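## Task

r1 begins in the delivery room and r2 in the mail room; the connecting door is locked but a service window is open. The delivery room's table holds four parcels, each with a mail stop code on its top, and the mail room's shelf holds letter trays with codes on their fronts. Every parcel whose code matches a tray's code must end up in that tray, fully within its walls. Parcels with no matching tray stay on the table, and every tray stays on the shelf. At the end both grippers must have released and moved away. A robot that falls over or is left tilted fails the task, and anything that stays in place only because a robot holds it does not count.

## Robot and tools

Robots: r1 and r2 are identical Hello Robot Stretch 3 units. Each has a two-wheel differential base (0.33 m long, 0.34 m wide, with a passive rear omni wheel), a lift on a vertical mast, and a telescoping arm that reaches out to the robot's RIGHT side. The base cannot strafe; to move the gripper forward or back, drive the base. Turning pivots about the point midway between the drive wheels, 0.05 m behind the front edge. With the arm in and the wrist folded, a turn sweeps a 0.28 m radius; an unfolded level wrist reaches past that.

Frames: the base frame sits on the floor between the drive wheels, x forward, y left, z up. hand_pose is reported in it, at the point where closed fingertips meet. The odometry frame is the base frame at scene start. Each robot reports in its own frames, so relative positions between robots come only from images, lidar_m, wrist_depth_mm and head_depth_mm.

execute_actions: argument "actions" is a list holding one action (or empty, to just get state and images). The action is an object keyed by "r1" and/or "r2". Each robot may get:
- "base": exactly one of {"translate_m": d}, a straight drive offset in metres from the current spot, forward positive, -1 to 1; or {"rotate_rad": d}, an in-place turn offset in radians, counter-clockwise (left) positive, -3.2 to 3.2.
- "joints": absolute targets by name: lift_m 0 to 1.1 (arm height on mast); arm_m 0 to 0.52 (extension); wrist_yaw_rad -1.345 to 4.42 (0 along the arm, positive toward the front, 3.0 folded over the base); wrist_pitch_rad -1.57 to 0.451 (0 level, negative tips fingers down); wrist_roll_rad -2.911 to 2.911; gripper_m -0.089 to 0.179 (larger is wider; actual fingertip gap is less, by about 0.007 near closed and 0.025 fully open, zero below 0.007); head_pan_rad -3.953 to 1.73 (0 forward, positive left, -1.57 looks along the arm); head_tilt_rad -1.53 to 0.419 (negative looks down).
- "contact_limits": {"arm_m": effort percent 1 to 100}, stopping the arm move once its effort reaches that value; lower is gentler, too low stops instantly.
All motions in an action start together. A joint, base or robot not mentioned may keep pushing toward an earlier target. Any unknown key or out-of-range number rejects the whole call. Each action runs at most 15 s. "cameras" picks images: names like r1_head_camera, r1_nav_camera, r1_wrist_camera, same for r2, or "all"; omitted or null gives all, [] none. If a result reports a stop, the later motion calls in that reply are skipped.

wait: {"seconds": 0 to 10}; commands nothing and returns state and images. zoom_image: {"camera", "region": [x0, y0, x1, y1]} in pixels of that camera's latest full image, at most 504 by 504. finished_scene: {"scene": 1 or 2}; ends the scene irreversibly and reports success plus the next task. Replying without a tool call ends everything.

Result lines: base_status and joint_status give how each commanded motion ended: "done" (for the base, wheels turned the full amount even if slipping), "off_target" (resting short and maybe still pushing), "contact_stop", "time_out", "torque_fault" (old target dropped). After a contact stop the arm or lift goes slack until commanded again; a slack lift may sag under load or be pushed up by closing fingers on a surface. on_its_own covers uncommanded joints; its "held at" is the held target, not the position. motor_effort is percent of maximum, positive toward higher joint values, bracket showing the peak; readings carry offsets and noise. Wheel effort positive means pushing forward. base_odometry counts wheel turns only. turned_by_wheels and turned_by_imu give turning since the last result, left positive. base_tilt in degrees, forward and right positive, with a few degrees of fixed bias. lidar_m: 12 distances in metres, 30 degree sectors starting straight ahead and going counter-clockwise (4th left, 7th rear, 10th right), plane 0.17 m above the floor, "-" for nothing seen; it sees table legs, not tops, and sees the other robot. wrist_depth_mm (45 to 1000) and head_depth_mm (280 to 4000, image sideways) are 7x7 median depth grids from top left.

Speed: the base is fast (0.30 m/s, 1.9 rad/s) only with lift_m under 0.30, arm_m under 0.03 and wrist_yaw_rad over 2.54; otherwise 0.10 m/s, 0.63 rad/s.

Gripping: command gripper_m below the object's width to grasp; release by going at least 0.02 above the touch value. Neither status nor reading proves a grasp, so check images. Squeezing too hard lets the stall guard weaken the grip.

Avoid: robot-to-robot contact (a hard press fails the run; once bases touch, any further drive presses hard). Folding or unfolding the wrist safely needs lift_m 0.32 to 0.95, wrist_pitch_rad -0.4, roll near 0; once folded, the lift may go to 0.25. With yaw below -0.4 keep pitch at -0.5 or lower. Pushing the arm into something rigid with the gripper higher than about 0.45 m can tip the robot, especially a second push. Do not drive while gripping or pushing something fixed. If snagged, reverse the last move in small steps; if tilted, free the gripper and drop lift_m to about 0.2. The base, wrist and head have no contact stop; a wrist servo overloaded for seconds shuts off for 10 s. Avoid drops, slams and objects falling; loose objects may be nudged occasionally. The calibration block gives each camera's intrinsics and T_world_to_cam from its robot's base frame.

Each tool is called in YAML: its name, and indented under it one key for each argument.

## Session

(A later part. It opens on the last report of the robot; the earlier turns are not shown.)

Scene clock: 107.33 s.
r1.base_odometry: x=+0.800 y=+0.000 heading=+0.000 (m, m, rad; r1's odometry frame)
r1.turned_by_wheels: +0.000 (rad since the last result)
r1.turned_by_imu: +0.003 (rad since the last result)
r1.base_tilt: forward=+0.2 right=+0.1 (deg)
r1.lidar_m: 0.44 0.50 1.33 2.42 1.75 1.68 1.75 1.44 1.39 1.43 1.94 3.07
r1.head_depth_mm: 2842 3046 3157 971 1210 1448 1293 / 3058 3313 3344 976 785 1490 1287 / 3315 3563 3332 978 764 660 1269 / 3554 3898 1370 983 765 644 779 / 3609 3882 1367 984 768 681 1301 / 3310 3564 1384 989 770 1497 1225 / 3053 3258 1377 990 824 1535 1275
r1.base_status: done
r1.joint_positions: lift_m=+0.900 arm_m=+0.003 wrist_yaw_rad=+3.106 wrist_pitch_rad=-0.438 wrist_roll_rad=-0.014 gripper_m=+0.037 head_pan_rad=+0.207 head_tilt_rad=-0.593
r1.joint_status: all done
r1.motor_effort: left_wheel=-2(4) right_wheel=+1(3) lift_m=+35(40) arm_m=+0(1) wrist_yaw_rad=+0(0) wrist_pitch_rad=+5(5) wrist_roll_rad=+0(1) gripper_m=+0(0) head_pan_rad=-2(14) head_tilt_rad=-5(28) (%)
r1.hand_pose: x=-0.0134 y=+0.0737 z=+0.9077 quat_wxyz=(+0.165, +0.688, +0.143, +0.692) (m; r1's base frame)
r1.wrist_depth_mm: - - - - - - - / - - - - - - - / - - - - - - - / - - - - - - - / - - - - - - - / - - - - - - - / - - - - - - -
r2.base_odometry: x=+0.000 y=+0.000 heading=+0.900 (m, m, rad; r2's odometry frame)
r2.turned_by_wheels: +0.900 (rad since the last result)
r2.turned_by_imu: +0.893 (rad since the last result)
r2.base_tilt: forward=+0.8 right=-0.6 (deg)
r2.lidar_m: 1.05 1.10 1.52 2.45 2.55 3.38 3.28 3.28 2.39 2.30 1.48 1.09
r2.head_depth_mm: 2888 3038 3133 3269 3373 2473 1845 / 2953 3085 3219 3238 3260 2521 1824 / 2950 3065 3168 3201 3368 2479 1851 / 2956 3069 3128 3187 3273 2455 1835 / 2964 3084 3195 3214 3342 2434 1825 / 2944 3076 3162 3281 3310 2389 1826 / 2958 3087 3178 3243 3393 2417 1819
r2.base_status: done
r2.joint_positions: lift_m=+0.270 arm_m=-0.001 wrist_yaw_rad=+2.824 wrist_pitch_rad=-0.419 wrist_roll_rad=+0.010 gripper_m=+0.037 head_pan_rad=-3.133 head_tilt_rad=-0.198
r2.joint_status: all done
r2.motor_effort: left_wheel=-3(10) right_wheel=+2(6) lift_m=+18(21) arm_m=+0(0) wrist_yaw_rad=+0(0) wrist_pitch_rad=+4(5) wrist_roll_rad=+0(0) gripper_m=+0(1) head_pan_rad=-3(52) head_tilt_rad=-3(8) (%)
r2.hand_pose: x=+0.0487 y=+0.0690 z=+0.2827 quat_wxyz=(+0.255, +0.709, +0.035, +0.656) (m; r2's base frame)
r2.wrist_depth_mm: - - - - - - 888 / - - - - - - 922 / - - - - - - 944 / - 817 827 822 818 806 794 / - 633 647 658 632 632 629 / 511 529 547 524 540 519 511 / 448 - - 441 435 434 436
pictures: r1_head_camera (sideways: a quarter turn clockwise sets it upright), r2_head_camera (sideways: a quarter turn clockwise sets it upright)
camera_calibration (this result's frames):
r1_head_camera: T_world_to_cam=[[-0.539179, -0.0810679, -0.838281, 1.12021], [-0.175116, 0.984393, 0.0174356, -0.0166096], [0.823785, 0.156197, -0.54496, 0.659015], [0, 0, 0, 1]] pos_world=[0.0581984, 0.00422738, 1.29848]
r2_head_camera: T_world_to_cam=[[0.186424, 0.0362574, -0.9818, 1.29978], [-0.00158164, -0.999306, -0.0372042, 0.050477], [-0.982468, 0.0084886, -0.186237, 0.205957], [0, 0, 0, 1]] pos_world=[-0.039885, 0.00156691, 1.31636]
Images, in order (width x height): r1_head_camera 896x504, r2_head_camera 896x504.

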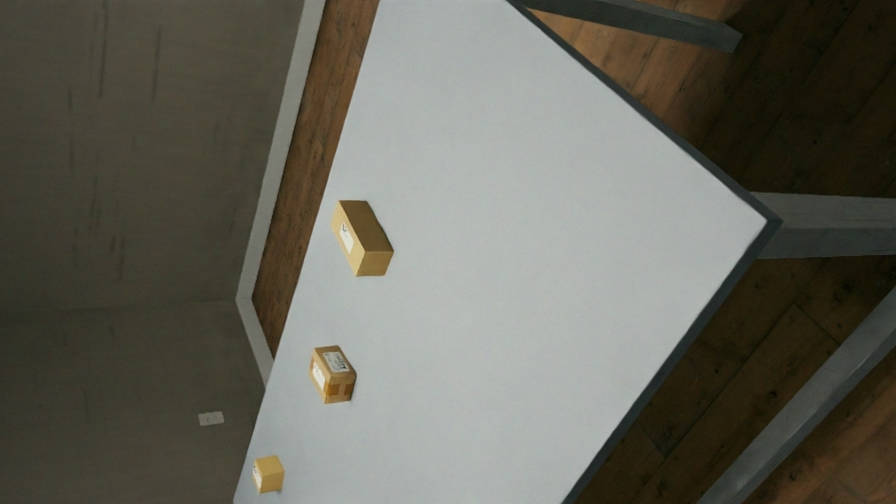

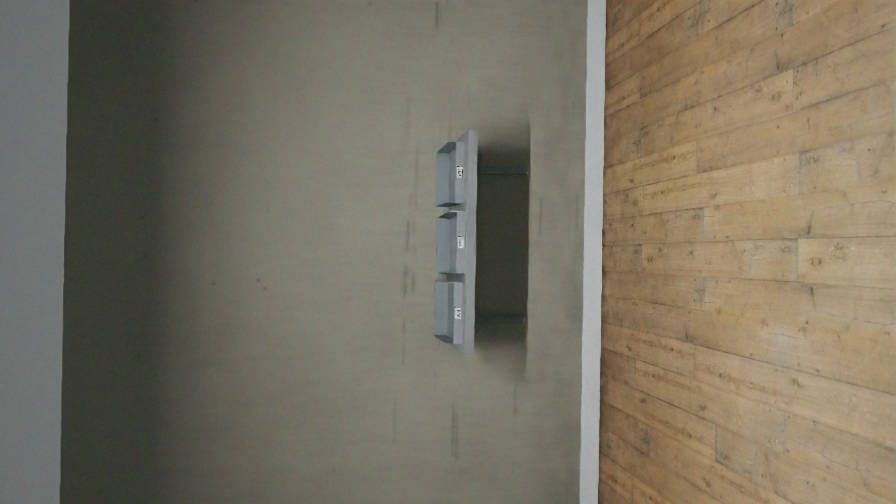

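execute_actions:
  actions:
    - {"r1":{"base":{"rotate_rad":1.04},"joints":{"head_pan_rad":-0.7,"head_tilt_rad":-0.6}},"r2":{"base":{"translate_m":-1.0}}}
  cameras: ["r1_head_camera","r2_head_camera"]

Scene clock: 121.37 s.
r1.base_odometry: x=+0.800 y=+0.000 heading=+1.040 (m, m, rad; r1's odometry frame)
r1.turned_by_wheels: +1.040 (rad since the last result)
r1.turned_by_imu: +1.024 (rad since the last result)
r1.base_tilt: forward=+0.3 right=+0.0 (deg)
r1.lidar_m: 1.27 2.45 1.76 1.68 1.73 1.45 1.38 1.43 1.91 3.07 0.44 0.49
r1.head_depth_mm: 3066 3303 3307 975 758 1457 1297 / 3355 3664 3337 976 766 643 1259 / 3603 3913 1366 976 765 643 764 / 3502 3777 1297 981 765 1417 1296 / 3236 3457 1378 983 793 1536 1225 / 2994 3155 1386 987 1714 1505 1304 / 2761 2982 1385 1036 1878 1499 1305
r1.base_status: done
r1.joint_positions: lift_m=+0.900 arm_m=+0.003 wrist_yaw_rad=+3.106 wrist_pitch_rad=-0.438 wrist_roll_rad=-0.014 gripper_m=+0.037 head_pan_rad=-0.693 head_tilt_rad=-0.593
r1.joint_status: all done
r1.motor_effort: left_wheel=-3(7) right_wheel=+3(7) lift_m=+35(35) arm_m=+0(0) wrist_yaw_rad=+1(0) wrist_pitch_rad=+5(5) wrist_roll_rad=+0(0) gripper_m=+0(0) head_pan_rad=-2(33) head_tilt_rad=-4(5) (%)
r1.hand_pose: x=-0.0134 y=+0.0737 z=+0.9077 quat_wxyz=(+0.165, +0.688, +0.143, +0.692) (m; r1's base frame)
r1.wrist_depth_mm: - - - - - - - / - - - - - - - / - - - - - - - / - - - - - - - / - - - - - - - / - - - - - - - / - - - - - - -
r2.base_odometry: x=-0.622 y=-0.783 heading=+0.900 (m, m, rad; r2's odometry frame)
r2.turned_by_wheels: +0.000 (rad since the last result)
r2.turned_by_imu: +0.002 (rad since the last result)
r2.base_tilt: forward=+0.9 right=-0.7 (deg)
r2.lidar_m: 2.05 2.14 2.55 2.46 2.56 2.35 2.28 2.37 2.40 2.30 2.40 2.12
r2.head_depth_mm: 2054 2112 2187 2246 2316 2367 1855 / 2066 2117 2189 2263 2313 2372 1838 / 2060 2131 2215 2266 2325 2343 1828 / 2044 2116 2184 2240 2385 2370 1826 / 2045 2128 2175 2229 2314 2376 1836 / 2048 2131 2195 2270 2296 2358 1836 / 2049 2123 2192 2270 2323 2349 1803
r2.base_status: done
r2.joint_positions: lift_m=+0.270 arm_m=-0.001 wrist_yaw_rad=+2.824 wrist_pitch_rad=-0.419 wrist_roll_rad=+0.010 gripper_m=+0.037 head_pan_rad=-3.133 head_tilt_rad=-0.199
r2.joint_status: not commanded
r2.motor_effort: left_wheel=-2(12) right_wheel=+1(3) lift_m=+18(18) arm_m=+0(0) wrist_yaw_rad=+1(0) wrist_pitch_rad=+5(5) wrist_roll_rad=+0(0) gripper_m=+0(2) head_pan_rad=-4(4) head_tilt_rad=-1(1) (%)
r2.hand_pose: x=+0.0487 y=+0.0690 z=+0.2827 quat_wxyz=(+0.255, +0.709, +0.035, +0.656) (m; r2's base frame)
r2.wrist_depth_mm: - - - - - - - / - - - - - - - / - - - - - - - / - 824 826 818 811 819 797 / - 642 663 648 637 624 622 / 508 526 556 524 538 511 516 / 445 - - 439 436 438 436
pictures: r1_head_camera (sideways: a quarter turn clockwise sets it upright), r2_head_camera (sideways: a quarter turn clockwise sets it upright)
camera_calibration (this result's frames):
r1_head_camera: T_world_to_cam=[[-0.398692, 0.371992, -0.838252, 1.11932], [0.662256, 0.749075, 0.017434, -0.0217155], [0.634399, -0.548186, -0.545004, 0.660227], [0, 0, 0, 1]] pos_world=[0.0417958, -0.0381825, 1.29847]
r2_head_camera: T_world_to_cam=[[0.18686, 0.0362599, -0.981717, 1.29967], [-0.00157178, -0.999306, -0.0372087, 0.0504828], [-0.982385, 0.00849587, -0.186673, 0.206524], [0, 0, 0, 1]] pos_world=[-0.0398914, 0.00156717, 1.31634]
Images, in order (width x height): r1_head_camera 896x504, r2_head_camera 896x504.

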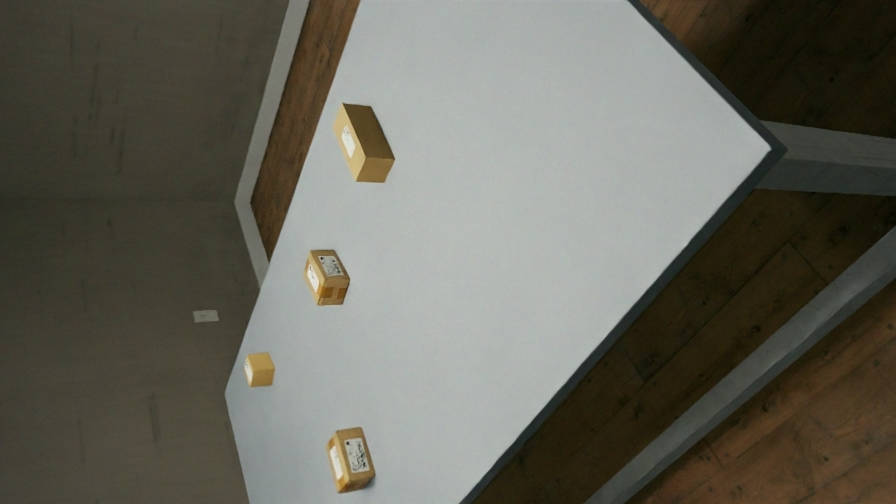

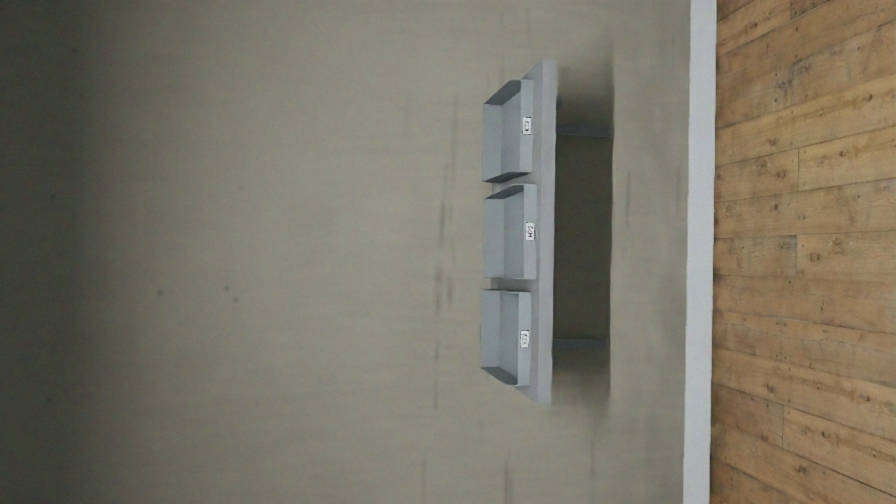

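zoom_image:
  camera: "r2_head_camera"
  region: [490, 90, 570, 370]

zoom_image:
  camera: "r1_head_camera"
  region: [290, 90, 410, 320]

zoom_image:
  camera: "r1_head_camera"
  region: [230, 330, 400, 504]

Region (490, 90, 570, 370) of r2_head_camera's 896x504 image, scaled by 1.800, with more detail than that image has; it fills the left 144 columns of this view, and the rest is white.

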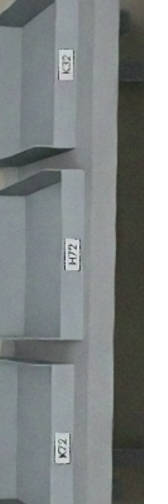

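Region (290, 90, 410, 320) of r1_head_camera's 896x504 image, scaled by 2.191, with more detail than that image has; it fills the left 263 columns of this view, and the rest is white.

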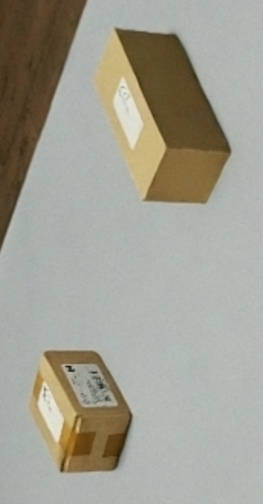

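Region (230, 330, 400, 504) of r1_head_camera's 896x504 image, scaled by 2.897, with more detail than that image has; it fills the left 492 columns of this view, and the rest is white.

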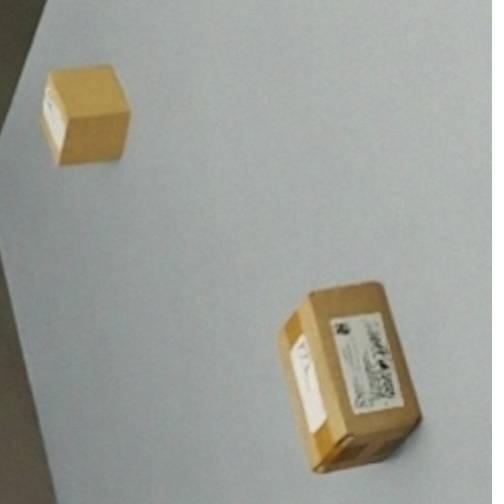

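zoom_image:
  camera: "r2_head_camera"
  region: [510, 110, 545, 140]

zoom_image:
  camera: "r2_head_camera"
  region: [513, 216, 548, 246]

zoom_image:
  camera: "r2_head_camera"
  region: [507, 324, 542, 354]

Region (510, 110, 545, 140) of r2_head_camera's 896x504 image, scaled by 14.400, with more detail than that image has; it fills the top 432 rows of this view, and the rest is white.

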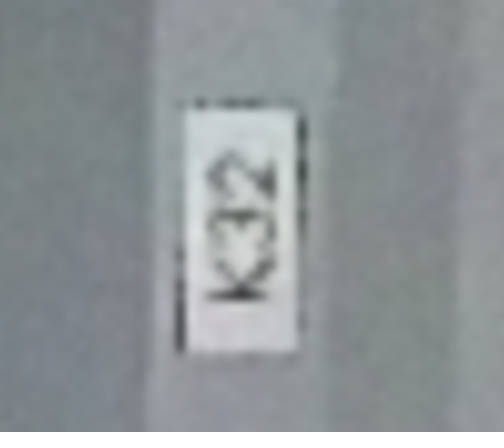

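Region (513, 216, 548, 246) of r2_head_camera's 896x504 image, scaled by 14.400, with more detail than that image has; it fills the top 432 rows of this view, and the rest is white.

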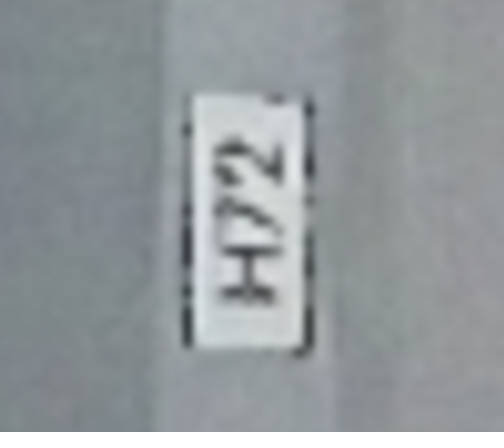

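Region (507, 324, 542, 354) of r2_head_camera's 896x504 image, scaled by 14.400, with more detail than that image has; it fills the top 432 rows of this view, and the rest is white.

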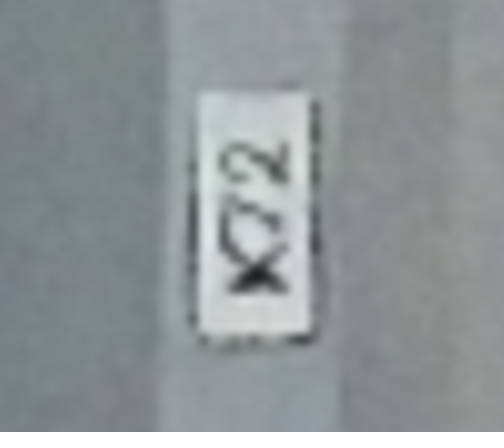

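execute_actions:
  actions:
    - {"r1":{"base":{"translate_m":0.7},"joints":{"head_pan_rad":-1.2,"head_tilt_rad":-0.85,"wrist_yaw_rad":0.0,"wrist_pitch_rad":-0.4,"gripper_m":0.15}},"r2":{"base":{"translate_m":-0.7},"joints":{"head_tilt_rad":-0.35}}}
  cameras: ["r1_head_camera","r1_wrist_camera","r2_head_camera"]

Scene clock: 146.30 s.
r1.base_odometry: x=+1.155 y=+0.604 heading=+1.040 (m, m, rad; r1's odometry frame)
r1.turned_by_wheels: +0.000 (rad since the last result)
r1.turned_by_imu: +0.003 (rad since the last result)
r1.base_tilt: forward=+0.3 right=+0.0 (deg)
r1.lidar_m: 2.23 2.30 1.77 1.70 1.76 2.17 2.08 0.49 0.36 0.34 0.35 0.47
r1.head_depth_mm: 2727 2685 833 730 - - - / 2804 2676 856 723 623 1243 1131 / 2901 1078 861 714 609 1268 1111 / 2972 1081 852 712 612 1292 1131 / 3076 1081 864 715 625 1313 1148 / 3135 1085 862 715 638 1320 1162 / 3273 1049 863 699 653 1275 1173
r1.base_status: done
r1.joint_positions: lift_m=+0.900 arm_m=+0.003 wrist_yaw_rad=+0.003 wrist_pitch_rad=-0.423 wrist_roll_rad=-0.014 gripper_m=+0.150 head_pan_rad=-1.193 head_tilt_rad=-0.839
r1.joint_status: all done
r1.motor_effort: left_wheel=-4(5) right_wheel=+3(10) lift_m=+35(35) arm_m=+1(0) wrist_yaw_rad=-3(2) wrist_pitch_rad=+8(8) wrist_roll_rad=+0(0) gripper_m=+0(83) head_pan_rad=-2(25) head_tilt_rad=-6(26) (%)
r1.hand_pose: x=-0.0208 y=-0.3717 z=+0.9110 quat_wxyz=(+0.697, +0.151, -0.686, -0.147) (m; r1's base frame)
r1.wrist_depth_mm: - - - - - - - / - - - - - - - / 611 562 626 607 648 686 - / 462 474 485 491 499 518 - / 380 402 393 403 408 413 417 / 326 330 330 334 342 359 351 / - 283 288 290 294 - 302
r2.base_odometry: x=-1.057 y=-1.331 heading=+0.900 (m, m, rad; r2's odometry frame)
r2.turned_by_wheels: +0.000 (rad since the last result)
r2.turned_by_imu: +0.003 (rad since the last result)
r2.base_tilt: forward=+0.9 right=-0.7 (deg)
r2.lidar_m: 2.75 2.86 2.55 2.47 2.21 1.63 1.58 1.64 2.27 2.31 2.39 2.84
r2.head_depth_mm: 1350 1432 1510 1589 1252 1810 1548 / 1364 1445 1520 1583 1318 1822 1563 / 1356 1437 1515 1562 1718 1820 1551 / 1356 1437 1517 1575 1706 1803 1562 / 1358 1446 1518 1575 1721 1823 1574 / 1360 1438 1510 1566 1716 1814 1551 / 1367 1440 1518 1607 1700 1809 1548
r2.base_status: done
r2.joint_positions: lift_m=+0.270 arm_m=-0.001 wrist_yaw_rad=+2.824 wrist_pitch_rad=-0.419 wrist_roll_rad=+0.010 gripper_m=+0.037 head_pan_rad=-3.133 head_tilt_rad=-0.347
r2.joint_status: all done
r2.motor_effort: left_wheel=-3(12) right_wheel=+2(4) lift_m=+18(18) arm_m=+0(0) wrist_yaw_rad=+0(0) wrist_pitch_rad=+5(4) wrist_roll_rad=+0(0) gripper_m=+1(1) head_pan_rad=-3(3) head_tilt_rad=-2(16) (%)
r2.hand_pose: x=+0.0487 y=+0.0690 z=+0.2827 quat_wxyz=(+0.255, +0.709, +0.035, +0.656) (m; r2's base frame)
r2.wrist_depth_mm: - - - - - - - / - - - - - - - / - - - - - - - / - 822 828 817 816 799 809 / - 639 649 639 645 625 630 / 502 523 545 518 539 516 514 / 446 - - 441 437 438 436
pictures: r1_head_camera (sideways: a quarter turn clockwise sets it upright), r1_wrist_camera, r2_head_camera (sideways: a quarter turn clockwise sets it upright)
camera_calibration (this result's frames):
r1_head_camera: T_world_to_cam=[[-0.240925, 0.692478, -0.680021, 0.91211], [0.94155, 0.336745, 0.00933092, -0.0128656], [0.235455, -0.638026, -0.733133, 0.907378], [0, 0, 0, 1]] pos_world=[0.0182173, -0.0483531, 1.2856]
r1_wrist_camera: T_world_to_cam=[[-0.997107, -0.0316466, 0.0691156, -0.10462], [-0.0751997, 0.54356, -0.835995, 1.00071], [-0.0111121, -0.838773, -0.544367, 0.348838], [0, 0, 0, 1]] pos_world=[-0.0251877, -0.254659, 1.03371]
r2_head_camera: T_world_to_cam=[[0.329553, 0.0374657, -0.943394, 1.24872], [0.00399977, -0.999259, -0.0382871, 0.0518454], [-0.944129, 0.00884427, -0.329458, 0.392131], [0, 0, 0, 1]] pos_world=[-0.0415055, 0.00155459, 1.30921]
Images, in order (width x height): r1_head_camera 896x504, r1_wrist_camera 644x364, r2_head_camera 896x504.

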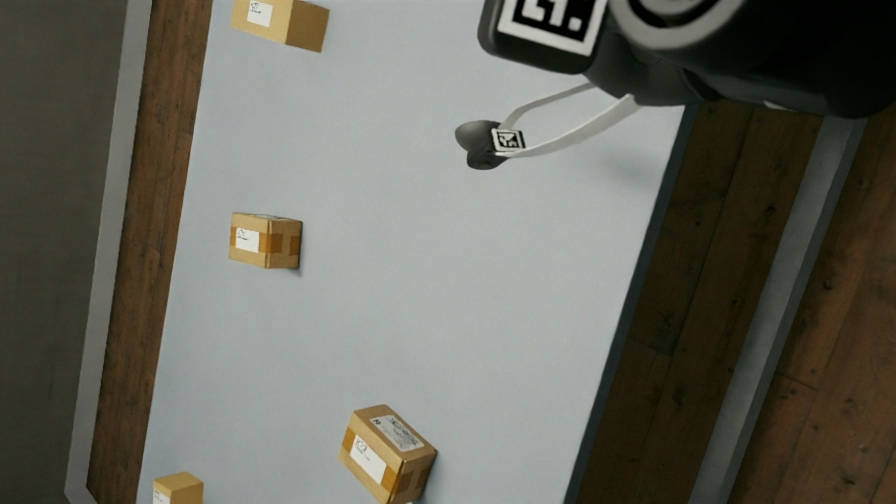

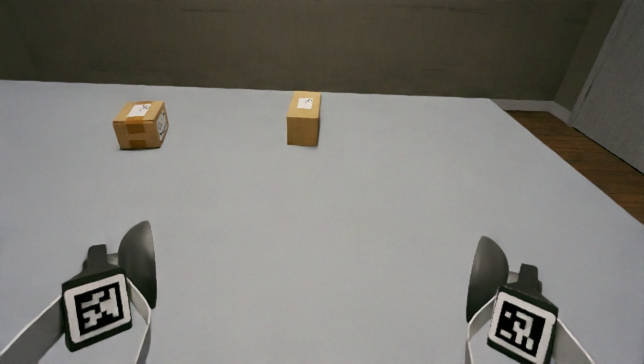

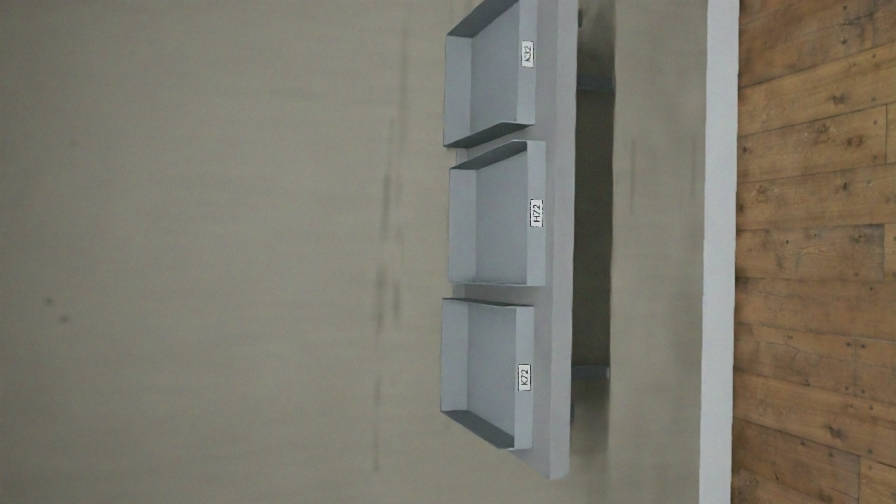

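zoom_image:
  camera: "r2_head_camera"
  region: [500, 30, 560, 400]

zoom_image:
  camera: "r1_head_camera"
  region: [225, 0, 305, 50]

zoom_image:
  camera: "r1_head_camera"
  region: [220, 205, 310, 275]

zoom_image:
  camera: "r1_head_camera"
  region: [330, 400, 440, 504]

zoom_image:
  camera: "r1_head_camera"
  region: [140, 460, 210, 504]

Region (500, 30, 560, 400) of r2_head_camera's 896x504 image, scaled by 1.362, with more detail than that image has; it fills the left 82 columns of this view, and the rest is white.

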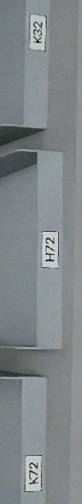

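Region (225, 0, 305, 50) of r1_head_camera's 896x504 image, scaled by 6.300, with more detail than that image has; it fills the top 315 rows of this view, and the rest is white.

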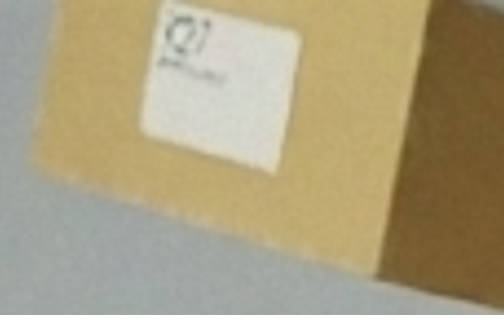

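Region (220, 205, 310, 275) of r1_head_camera's 896x504 image, scaled by 5.600, with more detail than that image has.

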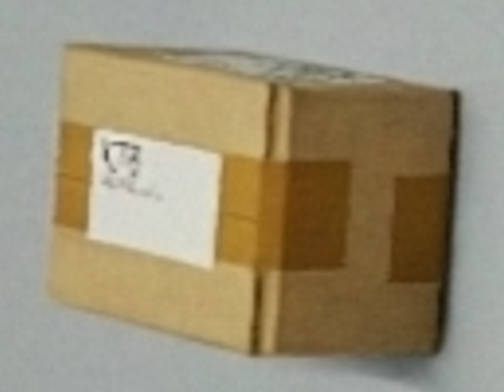

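Region (330, 400, 440, 504) of r1_head_camera's 896x504 image, scaled by 4.582, with more detail than that image has; it fills the top 477 rows of this view, and the rest is white.

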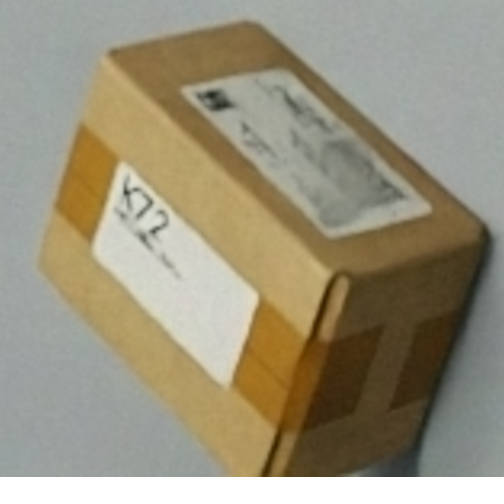

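Region (140, 460, 210, 504) of r1_head_camera's 896x504 image, scaled by 7.200, with more detail than that image has; it fills the top 317 rows of this view, and the rest is white.

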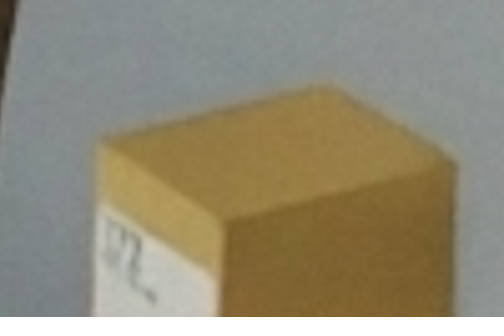

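execute_actions:
  actions:
    - {"r1":{"base":{"translate_m":0.3},"joints":{"arm_m":0.3,"head_pan_rad":-1.3,"head_tilt_rad":-0.8}},"r2":{"base":{"translate_m":1.0},"joints":{"head_pan_rad":0.0,"head_tilt_rad":-0.3}}}
  cameras: ["r1_head_camera","r1_wrist_camera","r2_head_camera"]

Scene clock: 179.50 s.
r1.base_odometry: x=+1.306 y=+0.862 heading=+1.040 (m, m, rad; r1's odometry frame)
r1.turned_by_wheels: +0.000 (rad since the last result)
r1.turned_by_imu: +0.000 (rad since the last result)
r1.base_tilt: forward=+0.3 right=+0.1 (deg)
r1.lidar_m: 1.93 2.00 1.78 1.70 1.76 2.37 2.38 0.48 0.35 0.33 0.35 0.46
r1.head_depth_mm: 2693 2893 - 739 625 553 1179 / 2736 2893 878 738 627 563 1176 / 2798 2861 908 740 625 576 1181 / 2831 2887 907 705 627 1263 1148 / 2898 2866 905 741 627 1290 1140 / 3036 2858 910 744 627 1285 1140 / 3077 2876 907 743 628 1318 1145
r1.base_status: done
r1.joint_positions: lift_m=+0.900 arm_m=+0.300 wrist_yaw_rad=+0.002 wrist_pitch_rad=-0.423 wrist_roll_rad=-0.014 gripper_m=+0.150 head_pan_rad=-1.293 head_tilt_rad=-0.804
r1.joint_status: all done
r1.motor_effort: left_wheel=-4(3) right_wheel=+3(8) lift_m=+35(35) arm_m=+4(1) wrist_yaw_rad=-2(4) wrist_pitch_rad=+7(8) wrist_roll_rad=+0(0) gripper_m=+0(1) head_pan_rad=-2(10) head_tilt_rad=+1(8) (%)
r1.hand_pose: x=-0.0211 y=-0.6684 z=+0.9112 quat_wxyz=(+0.697, +0.150, -0.686, -0.147) (m; r1's base frame)
r1.wrist_depth_mm: - - - - - - - / - - - - - - - / - - - - - - - / 455 471 470 492 503 502 519 / 384 404 393 333 410 396 350 / 323 327 329 290 341 354 334 / - 280 288 289 291 - 302
r2.base_odometry: x=-0.435 y=-0.548 heading=+0.900 (m, m, rad; r2's odometry frame)
r2.turned_by_wheels: +0.000 (rad since the last result)
r2.turned_by_imu: +0.002 (rad since the last result)
r2.base_tilt: forward=+0.9 right=-0.7 (deg)
r2.lidar_m: 1.75 1.83 2.52 2.46 2.55 2.66 2.58 2.69 2.40 2.30 2.39 1.82
r2.head_depth_mm: 1514 1591 1679 1763 1878 1945 1616 / 1522 1594 1679 1761 1846 1948 1613 / 1523 1614 1690 1756 1847 1939 1620 / 1589 - - 1786 1836 1921 1616 / 1616 - - 1763 1838 1899 1608 / 1635 - - 1766 1860 1907 1592 / 1516 1586 1664 1728 1869 1925 1601
r2.base_status: done
r2.joint_positions: lift_m=+0.270 arm_m=-0.001 wrist_yaw_rad=+2.824 wrist_pitch_rad=-0.419 wrist_roll_rad=+0.010 gripper_m=+0.037 head_pan_rad=-0.007 head_tilt_rad=-0.309
r2.joint_status: all done
r2.motor_effort: left_wheel=-3(8) right_wheel=+2(6) lift_m=+18(18) arm_m=-1(0) wrist_yaw_rad=+1(0) wrist_pitch_rad=+4(4) wrist_roll_rad=+0(0) gripper_m=+1(1) head_pan_rad=+5(53) head_tilt_rad=+4(10) (%)
r2.hand_pose: x=+0.0487 y=+0.0690 z=+0.2827 quat_wxyz=(+0.255, +0.709, +0.035, +0.656) (m; r2's base frame)
r2.wrist_depth_mm: - - - - - - - / - - - - - - - / - - - - - - - / - 831 833 823 803 816 798 / - 643 654 648 632 634 634 / 507 523 550 521 540 511 514 / 444 - - 439 439 433 432
pictures: r1_head_camera (sideways: a quarter turn clockwise sets it upright), r1_wrist_camera, r2_head_camera (sideways: a quarter turn clockwise sets it upright)
camera_calibration (this result's frames):
r1_head_camera: T_world_to_cam=[[-0.163664, 0.689333, -0.705716, 0.945122], [0.970418, 0.241201, 0.0105503, -0.0146297], [0.177492, -0.683112, -0.708417, 0.875587], [0, 0, 0, 1]] pos_world=[0.0134694, -0.0498504, 1.28742]
r1_wrist_camera: T_world_to_cam=[[-0.997151, -0.0301838, 0.0691347, -0.113378], [-0.0744266, 0.543102, -0.836362, 1.16215], [-0.0123026, -0.839124, -0.543801, 0.0992532], [0, 0, 0, 1]] pos_world=[-0.0253393, -0.5513, 1.03379]
r2_head_camera: T_world_to_cam=[[-0.294307, -0.0325766, -0.955155, 1.26789], [0.0130233, 0.999189, -0.0380912, 0.0515372], [0.955622, -0.0236498, -0.293644, 0.333932], [0, 0, 0, 1]] pos_world=[0.0533647, -0.00229457, 1.31105]
Images, in order (width x height): r1_head_camera 896x504, r1_wrist_camera 644x364, r2_head_camera 896x504.

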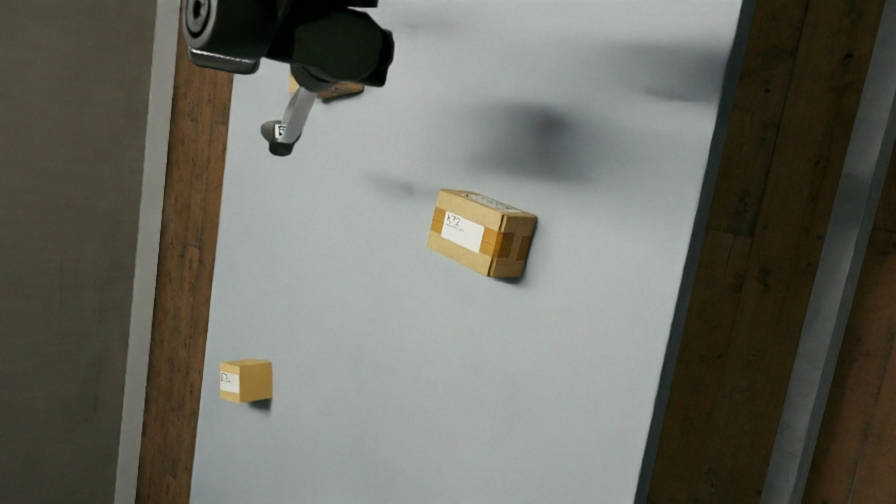

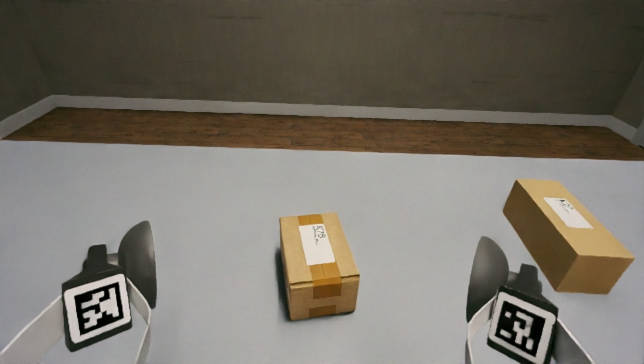

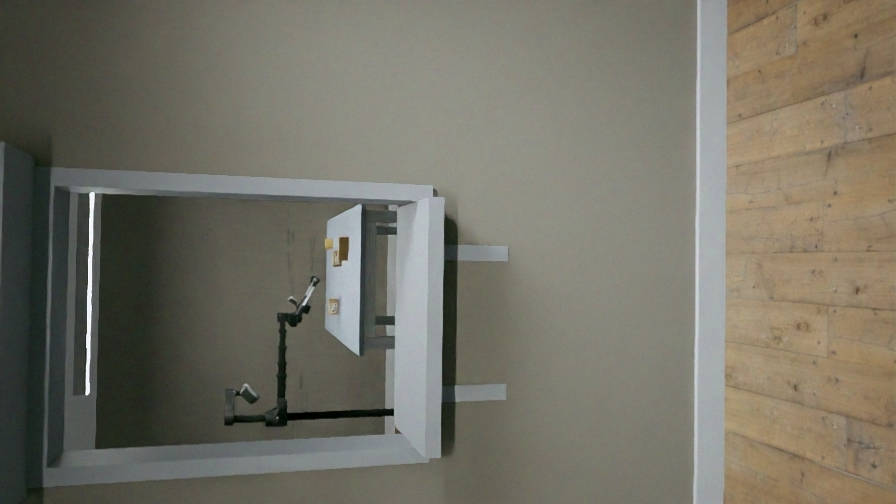

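zoom_image:
  camera: "r1_wrist_camera"
  region: [285, 210, 355, 275]

zoom_image:
  camera: "r1_wrist_camera"
  region: [520, 180, 610, 240]

zoom_image:
  camera: "r1_head_camera"
  region: [205, 350, 285, 415]

Region (285, 210, 355, 275) of r1_wrist_camera's 644x364 image, scaled by 7.200; it fills the top 468 rows of this view, and the rest is white.

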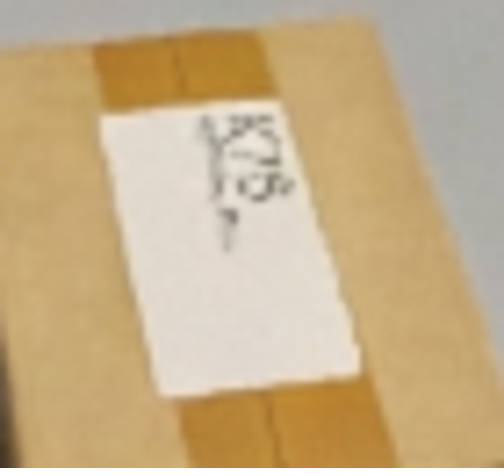

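Region (520, 180, 610, 240) of r1_wrist_camera's 644x364 image, scaled by 5.600.

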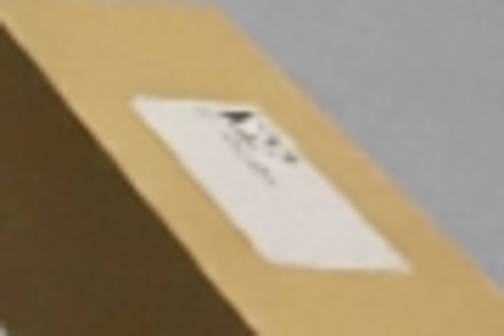

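Region (205, 350, 285, 415) of r1_head_camera's 896x504 image, scaled by 6.300, with more detail than that image has; it fills the top 410 rows of this view, and the rest is white.

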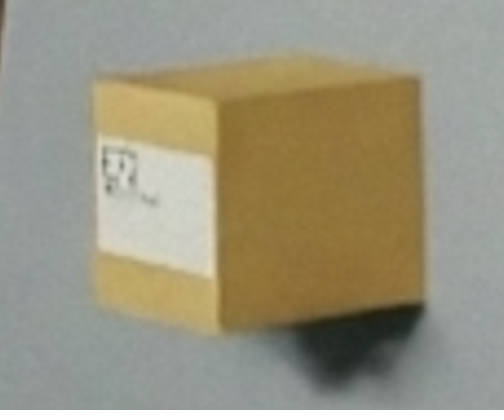

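execute_actions:
  actions:
    - {"r1":{"base":{"translate_m":0.133},"joints":{"arm_m":0.13,"head_pan_rad":-1.75,"head_tilt_rad":-0.62}},"r2":{"base":{"translate_m":0.6}}}
  cameras: ["r1_head_camera","r1_wrist_camera"]

Scene clock: 210.70 s.
r1.base_odometry: x=+1.374 y=+0.977 heading=+1.039 (m, m, rad; r1's odometry frame)
r1.turned_by_wheels: +0.000 (rad since the last result)
r1.turned_by_imu: +0.000 (rad since the last result)
r1.base_tilt: forward=+0.2 right=+0.1 (deg)
r1.lidar_m: 1.80 1.86 1.78 1.71 1.77 2.38 2.51 0.48 0.35 0.33 0.34 0.46
r1.head_depth_mm: 2928 3205 3063 927 - - 1196 / 2867 3160 3067 983 - 581 556 / 2804 3088 3117 1008 - 585 545 / 2721 3035 3079 1006 - 583 535 / 2669 2942 3122 993 - 585 524 / 2658 2892 3053 937 722 615 524 / 2616 2852 2964 944 744 615 526
r1.base_status: done
r1.joint_positions: lift_m=+0.900 arm_m=+0.130 wrist_yaw_rad=+0.002 wrist_pitch_rad=-0.423 wrist_roll_rad=-0.014 gripper_m=+0.150 head_pan_rad=-1.743 head_tilt_rad=-0.626
r1.joint_status: all done
r1.motor_effort: left_wheel=-3(5) right_wheel=+3(9) lift_m=+35(36) arm_m=-3(4) wrist_yaw_rad=-2(2) wrist_pitch_rad=+7(8) wrist_roll_rad=+0(0) gripper_m=+0(0) head_pan_rad=-2(24) head_tilt_rad=+2(19) (%)
r1.hand_pose: x=-0.0211 y=-0.4992 z=+0.9112 quat_wxyz=(+0.697, +0.150, -0.686, -0.147) (m; r1's base frame)
r1.wrist_depth_mm: - - - - - - - / - - - - - - - / 594 573 632 639 662 683 694 / 471 469 476 493 449 510 480 / 381 401 392 392 404 417 420 / 322 327 334 334 341 353 347 / - 279 284 237 293 - 304
r2.base_odometry: x=-0.062 y=-0.079 heading=+0.899 (m, m, rad; r2's odometry frame)
r2.turned_by_wheels: +0.000 (rad since the last result)
r2.turned_by_imu: +0.002 (rad since the last result)
r2.base_tilt: forward=+1.0 right=-0.7 (deg)
r2.lidar_m: 1.15 1.20 1.66 2.44 2.55 3.29 3.18 3.29 2.39 2.31 1.61 1.19
r2.head_depth_mm: 983 1029 1079 1139 1208 1286 1367 / 978 1031 1079 1141 1211 1272 1356 / 3361 - - 1240 1200 1279 1353 / - - - 2907 1198 1275 1357 / - - - 2888 1203 1265 1362 / - - - 3757 1202 1267 1344 / - - - - 1194 1262 1349
r2.base_status: done
r2.joint_positions: lift_m=+0.270 arm_m=-0.001 wrist_yaw_rad=+2.824 wrist_pitch_rad=-0.419 wrist_roll_rad=+0.010 gripper_m=+0.037 head_pan_rad=-0.007 head_tilt_rad=-0.309
r2.joint_status: not commanded
r2.motor_effort: left_wheel=-3(8) right_wheel=+2(5) lift_m=+18(18) arm_m=+0(0) wrist_yaw_rad=+0(1) wrist_pitch_rad=+4(4) wrist_roll_rad=+0(0) gripper_m=+1(1) head_pan_rad=+4(5) head_tilt_rad=+4(4) (%)
r2.hand_pose: x=+0.0487 y=+0.0690 z=+0.2827 quat_wxyz=(+0.255, +0.709, +0.035, +0.656) (m; r2's base frame)
r2.wrist_depth_mm: - - - - - - 975 / - - - - - - 990 / - - - - - - 977 / - 814 824 814 815 810 800 / - 642 650 639 643 629 625 / 513 517 547 527 536 525 513 / 450 - - 436 440 439 440
pictures: r1_head_camera (sideways: a quarter turn clockwise sets it upright), r1_wrist_camera
camera_calibration (this result's frames):
r1_head_camera: T_world_to_cam=[[0.129031, 0.557964, -0.819773, 1.092], [0.979177, -0.202347, 0.016397, -0.022298], [-0.15673, -0.804818, -0.572454, 0.700766], [0, 0, 0, 1]] pos_world=[-0.00923774, -0.0498209, 1.29672]
r1_wrist_camera: T_world_to_cam=[[-0.997151, -0.0301547, 0.069136, -0.108263], [-0.0744123, 0.543068, -0.836385, 1.07025], [-0.0123246, -0.839147, -0.543765, 0.24122], [0, 0, 0, 1]] pos_world=[-0.0253421, -0.382063, 1.03379]
Images, in order (width x height): r1_head_camera 896x504, r1_wrist_camera 644x364.

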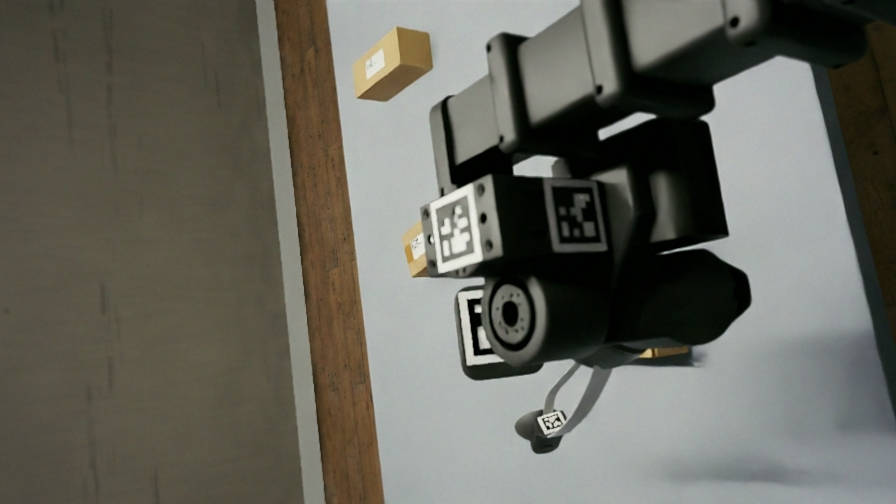

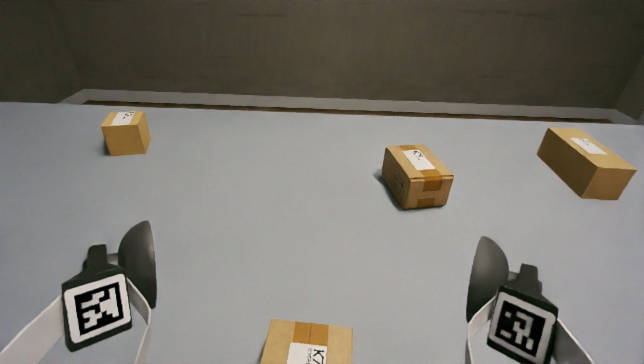

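execute_actions:
  actions:
    - {"r1":{"joints":{"lift_m":0.785}},"r2":{"base":{"translate_m":0.55}}}
  cameras: ["r1_head_camera","r1_wrist_camera"]

Scene clock: 219.13 s.
r1.base_odometry: x=+1.374 y=+0.977 heading=+1.039 (m, m, rad; r1's odometry frame)
r1.turned_by_wheels: +0.000 (rad since the last result)
r1.turned_by_imu: -0.001 (rad since the last result)
r1.base_tilt: forward=+0.3 right=+0.1 (deg)
r1.lidar_m: 1.80 1.86 1.78 1.71 1.76 2.38 2.51 0.48 0.35 0.33 0.34 0.46
r1.head_depth_mm: 2937 3240 3063 925 737 608 - / 2879 3133 3049 926 738 - - / 2809 3099 3103 929 763 - 1225 / 2786 3020 3077 874 762 - 1199 / 2714 2986 3086 939 763 - 519 / 2625 2896 3052 942 745 599 525 / 2566 2816 2968 940 744 616 526
r1.base_status: not commanded
r1.joint_positions: lift_m=+0.785 arm_m=+0.130 wrist_yaw_rad=+0.002 wrist_pitch_rad=-0.422 wrist_roll_rad=-0.014 gripper_m=+0.150 head_pan_rad=-1.743 head_tilt_rad=-0.626
r1.joint_status: all done
r1.motor_effort: left_wheel=-4(3) right_wheel=+3(3) lift_m=+16(31) arm_m=-3(3) wrist_yaw_rad=-2(2) wrist_pitch_rad=+7(8) wrist_roll_rad=+0(0) gripper_m=+1(0) head_pan_rad=-2(2) head_tilt_rad=+3(3) (%)
r1.hand_pose: x=-0.0211 y=-0.4992 z=+0.7971 quat_wxyz=(+0.697, +0.150, -0.686, -0.147) (m; r1's base frame)
r1.wrist_depth_mm: - - - - - - - / 460 460 511 530 423 572 490 / 342 352 360 372 372 391 402 / 269 275 279 284 290 298 301 / 220 230 218 158 234 241 244 / 192 190 139 132 196 205 202 / - 162 116 114 170 - 176
r2.base_odometry: x=+0.280 y=+0.352 heading=+0.899 (m, m, rad; r2's odometry frame)
r2.turned_by_wheels: +0.000 (rad since the last result)
r2.turned_by_imu: +0.001 (rad since the last result)
r2.base_tilt: forward=+0.8 right=-0.8 (deg)
r2.lidar_m: 0.60 0.63 0.87 2.44 2.55 3.53 3.72 3.30 2.40 2.25 0.85 0.62
r2.head_depth_mm: 549 545 542 571 599 632 677 / - - - - 811 648 560 / - - - - 2533 648 559 / - - - 3634 2897 647 558 / - - - 3695 2880 644 555 / - - - 3822 2511 644 554 / - - - - 2805 639 552
r2.base_status: done
r2.joint_positions: lift_m=+0.270 arm_m=-0.001 wrist_yaw_rad=+2.824 wrist_pitch_rad=-0.419 wrist_roll_rad=+0.010 gripper_m=+0.037 head_pan_rad=-0.007 head_tilt_rad=-0.309
r2.joint_status: not commanded
r2.motor_effort: left_wheel=-3(8) right_wheel=+2(5) lift_m=+18(18) arm_m=+0(0) wrist_yaw_rad=+0(0) wrist_pitch_rad=+5(5) wrist_roll_rad=+1(0) gripper_m=+1(1) head_pan_rad=+4(5) head_tilt_rad=+4(3) (%)
r2.hand_pose: x=+0.0487 y=+0.0690 z=+0.2827 quat_wxyz=(+0.255, +0.709, +0.035, +0.656) (m; r2's base frame)
r2.wrist_depth_mm: - - - - 932 650 505 / - - - - 980 676 508 / - - - - 963 700 528 / - 836 826 813 799 710 542 / - 648 659 648 629 626 546 / 511 523 543 522 540 513 513 / 442 - - 442 443 445 437
pictures: r1_head_camera (sideways: a quarter turn clockwise sets it upright), r1_wrist_camera
camera_calibration (this result's frames):
r1_head_camera: T_world_to_cam=[[0.129031, 0.557964, -0.819773, 1.092], [0.979177, -0.202347, 0.016397, -0.022298], [-0.15673, -0.804818, -0.572454, 0.700766], [0, 0, 0, 1]] pos_world=[-0.00923774, -0.0498209, 1.29672]
r1_wrist_camera: T_world_to_cam=[[-0.997151, -0.0301301, 0.0691462, -0.100376], [-0.074412, 0.542768, -0.83658, 0.974896], [-0.0123241, -0.839342, -0.543464, 0.178841], [0, 0, 0, 1]] pos_world=[-0.0253421, -0.382058, 0.919713]
Images, in order (width x height): r1_head_camera 896x504, r1_wrist_camera 644x364.

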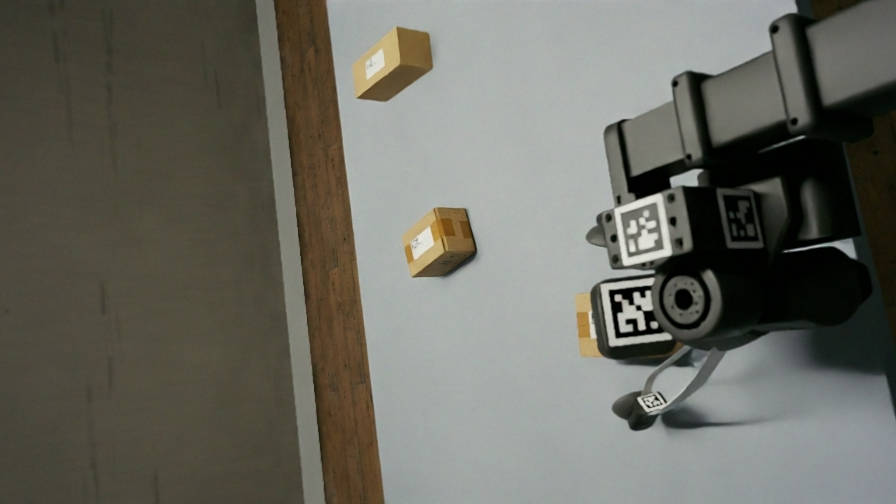

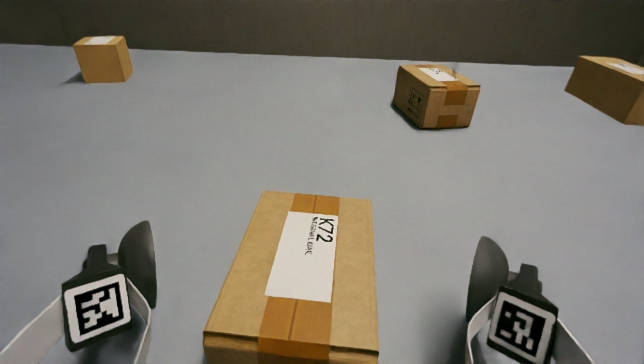

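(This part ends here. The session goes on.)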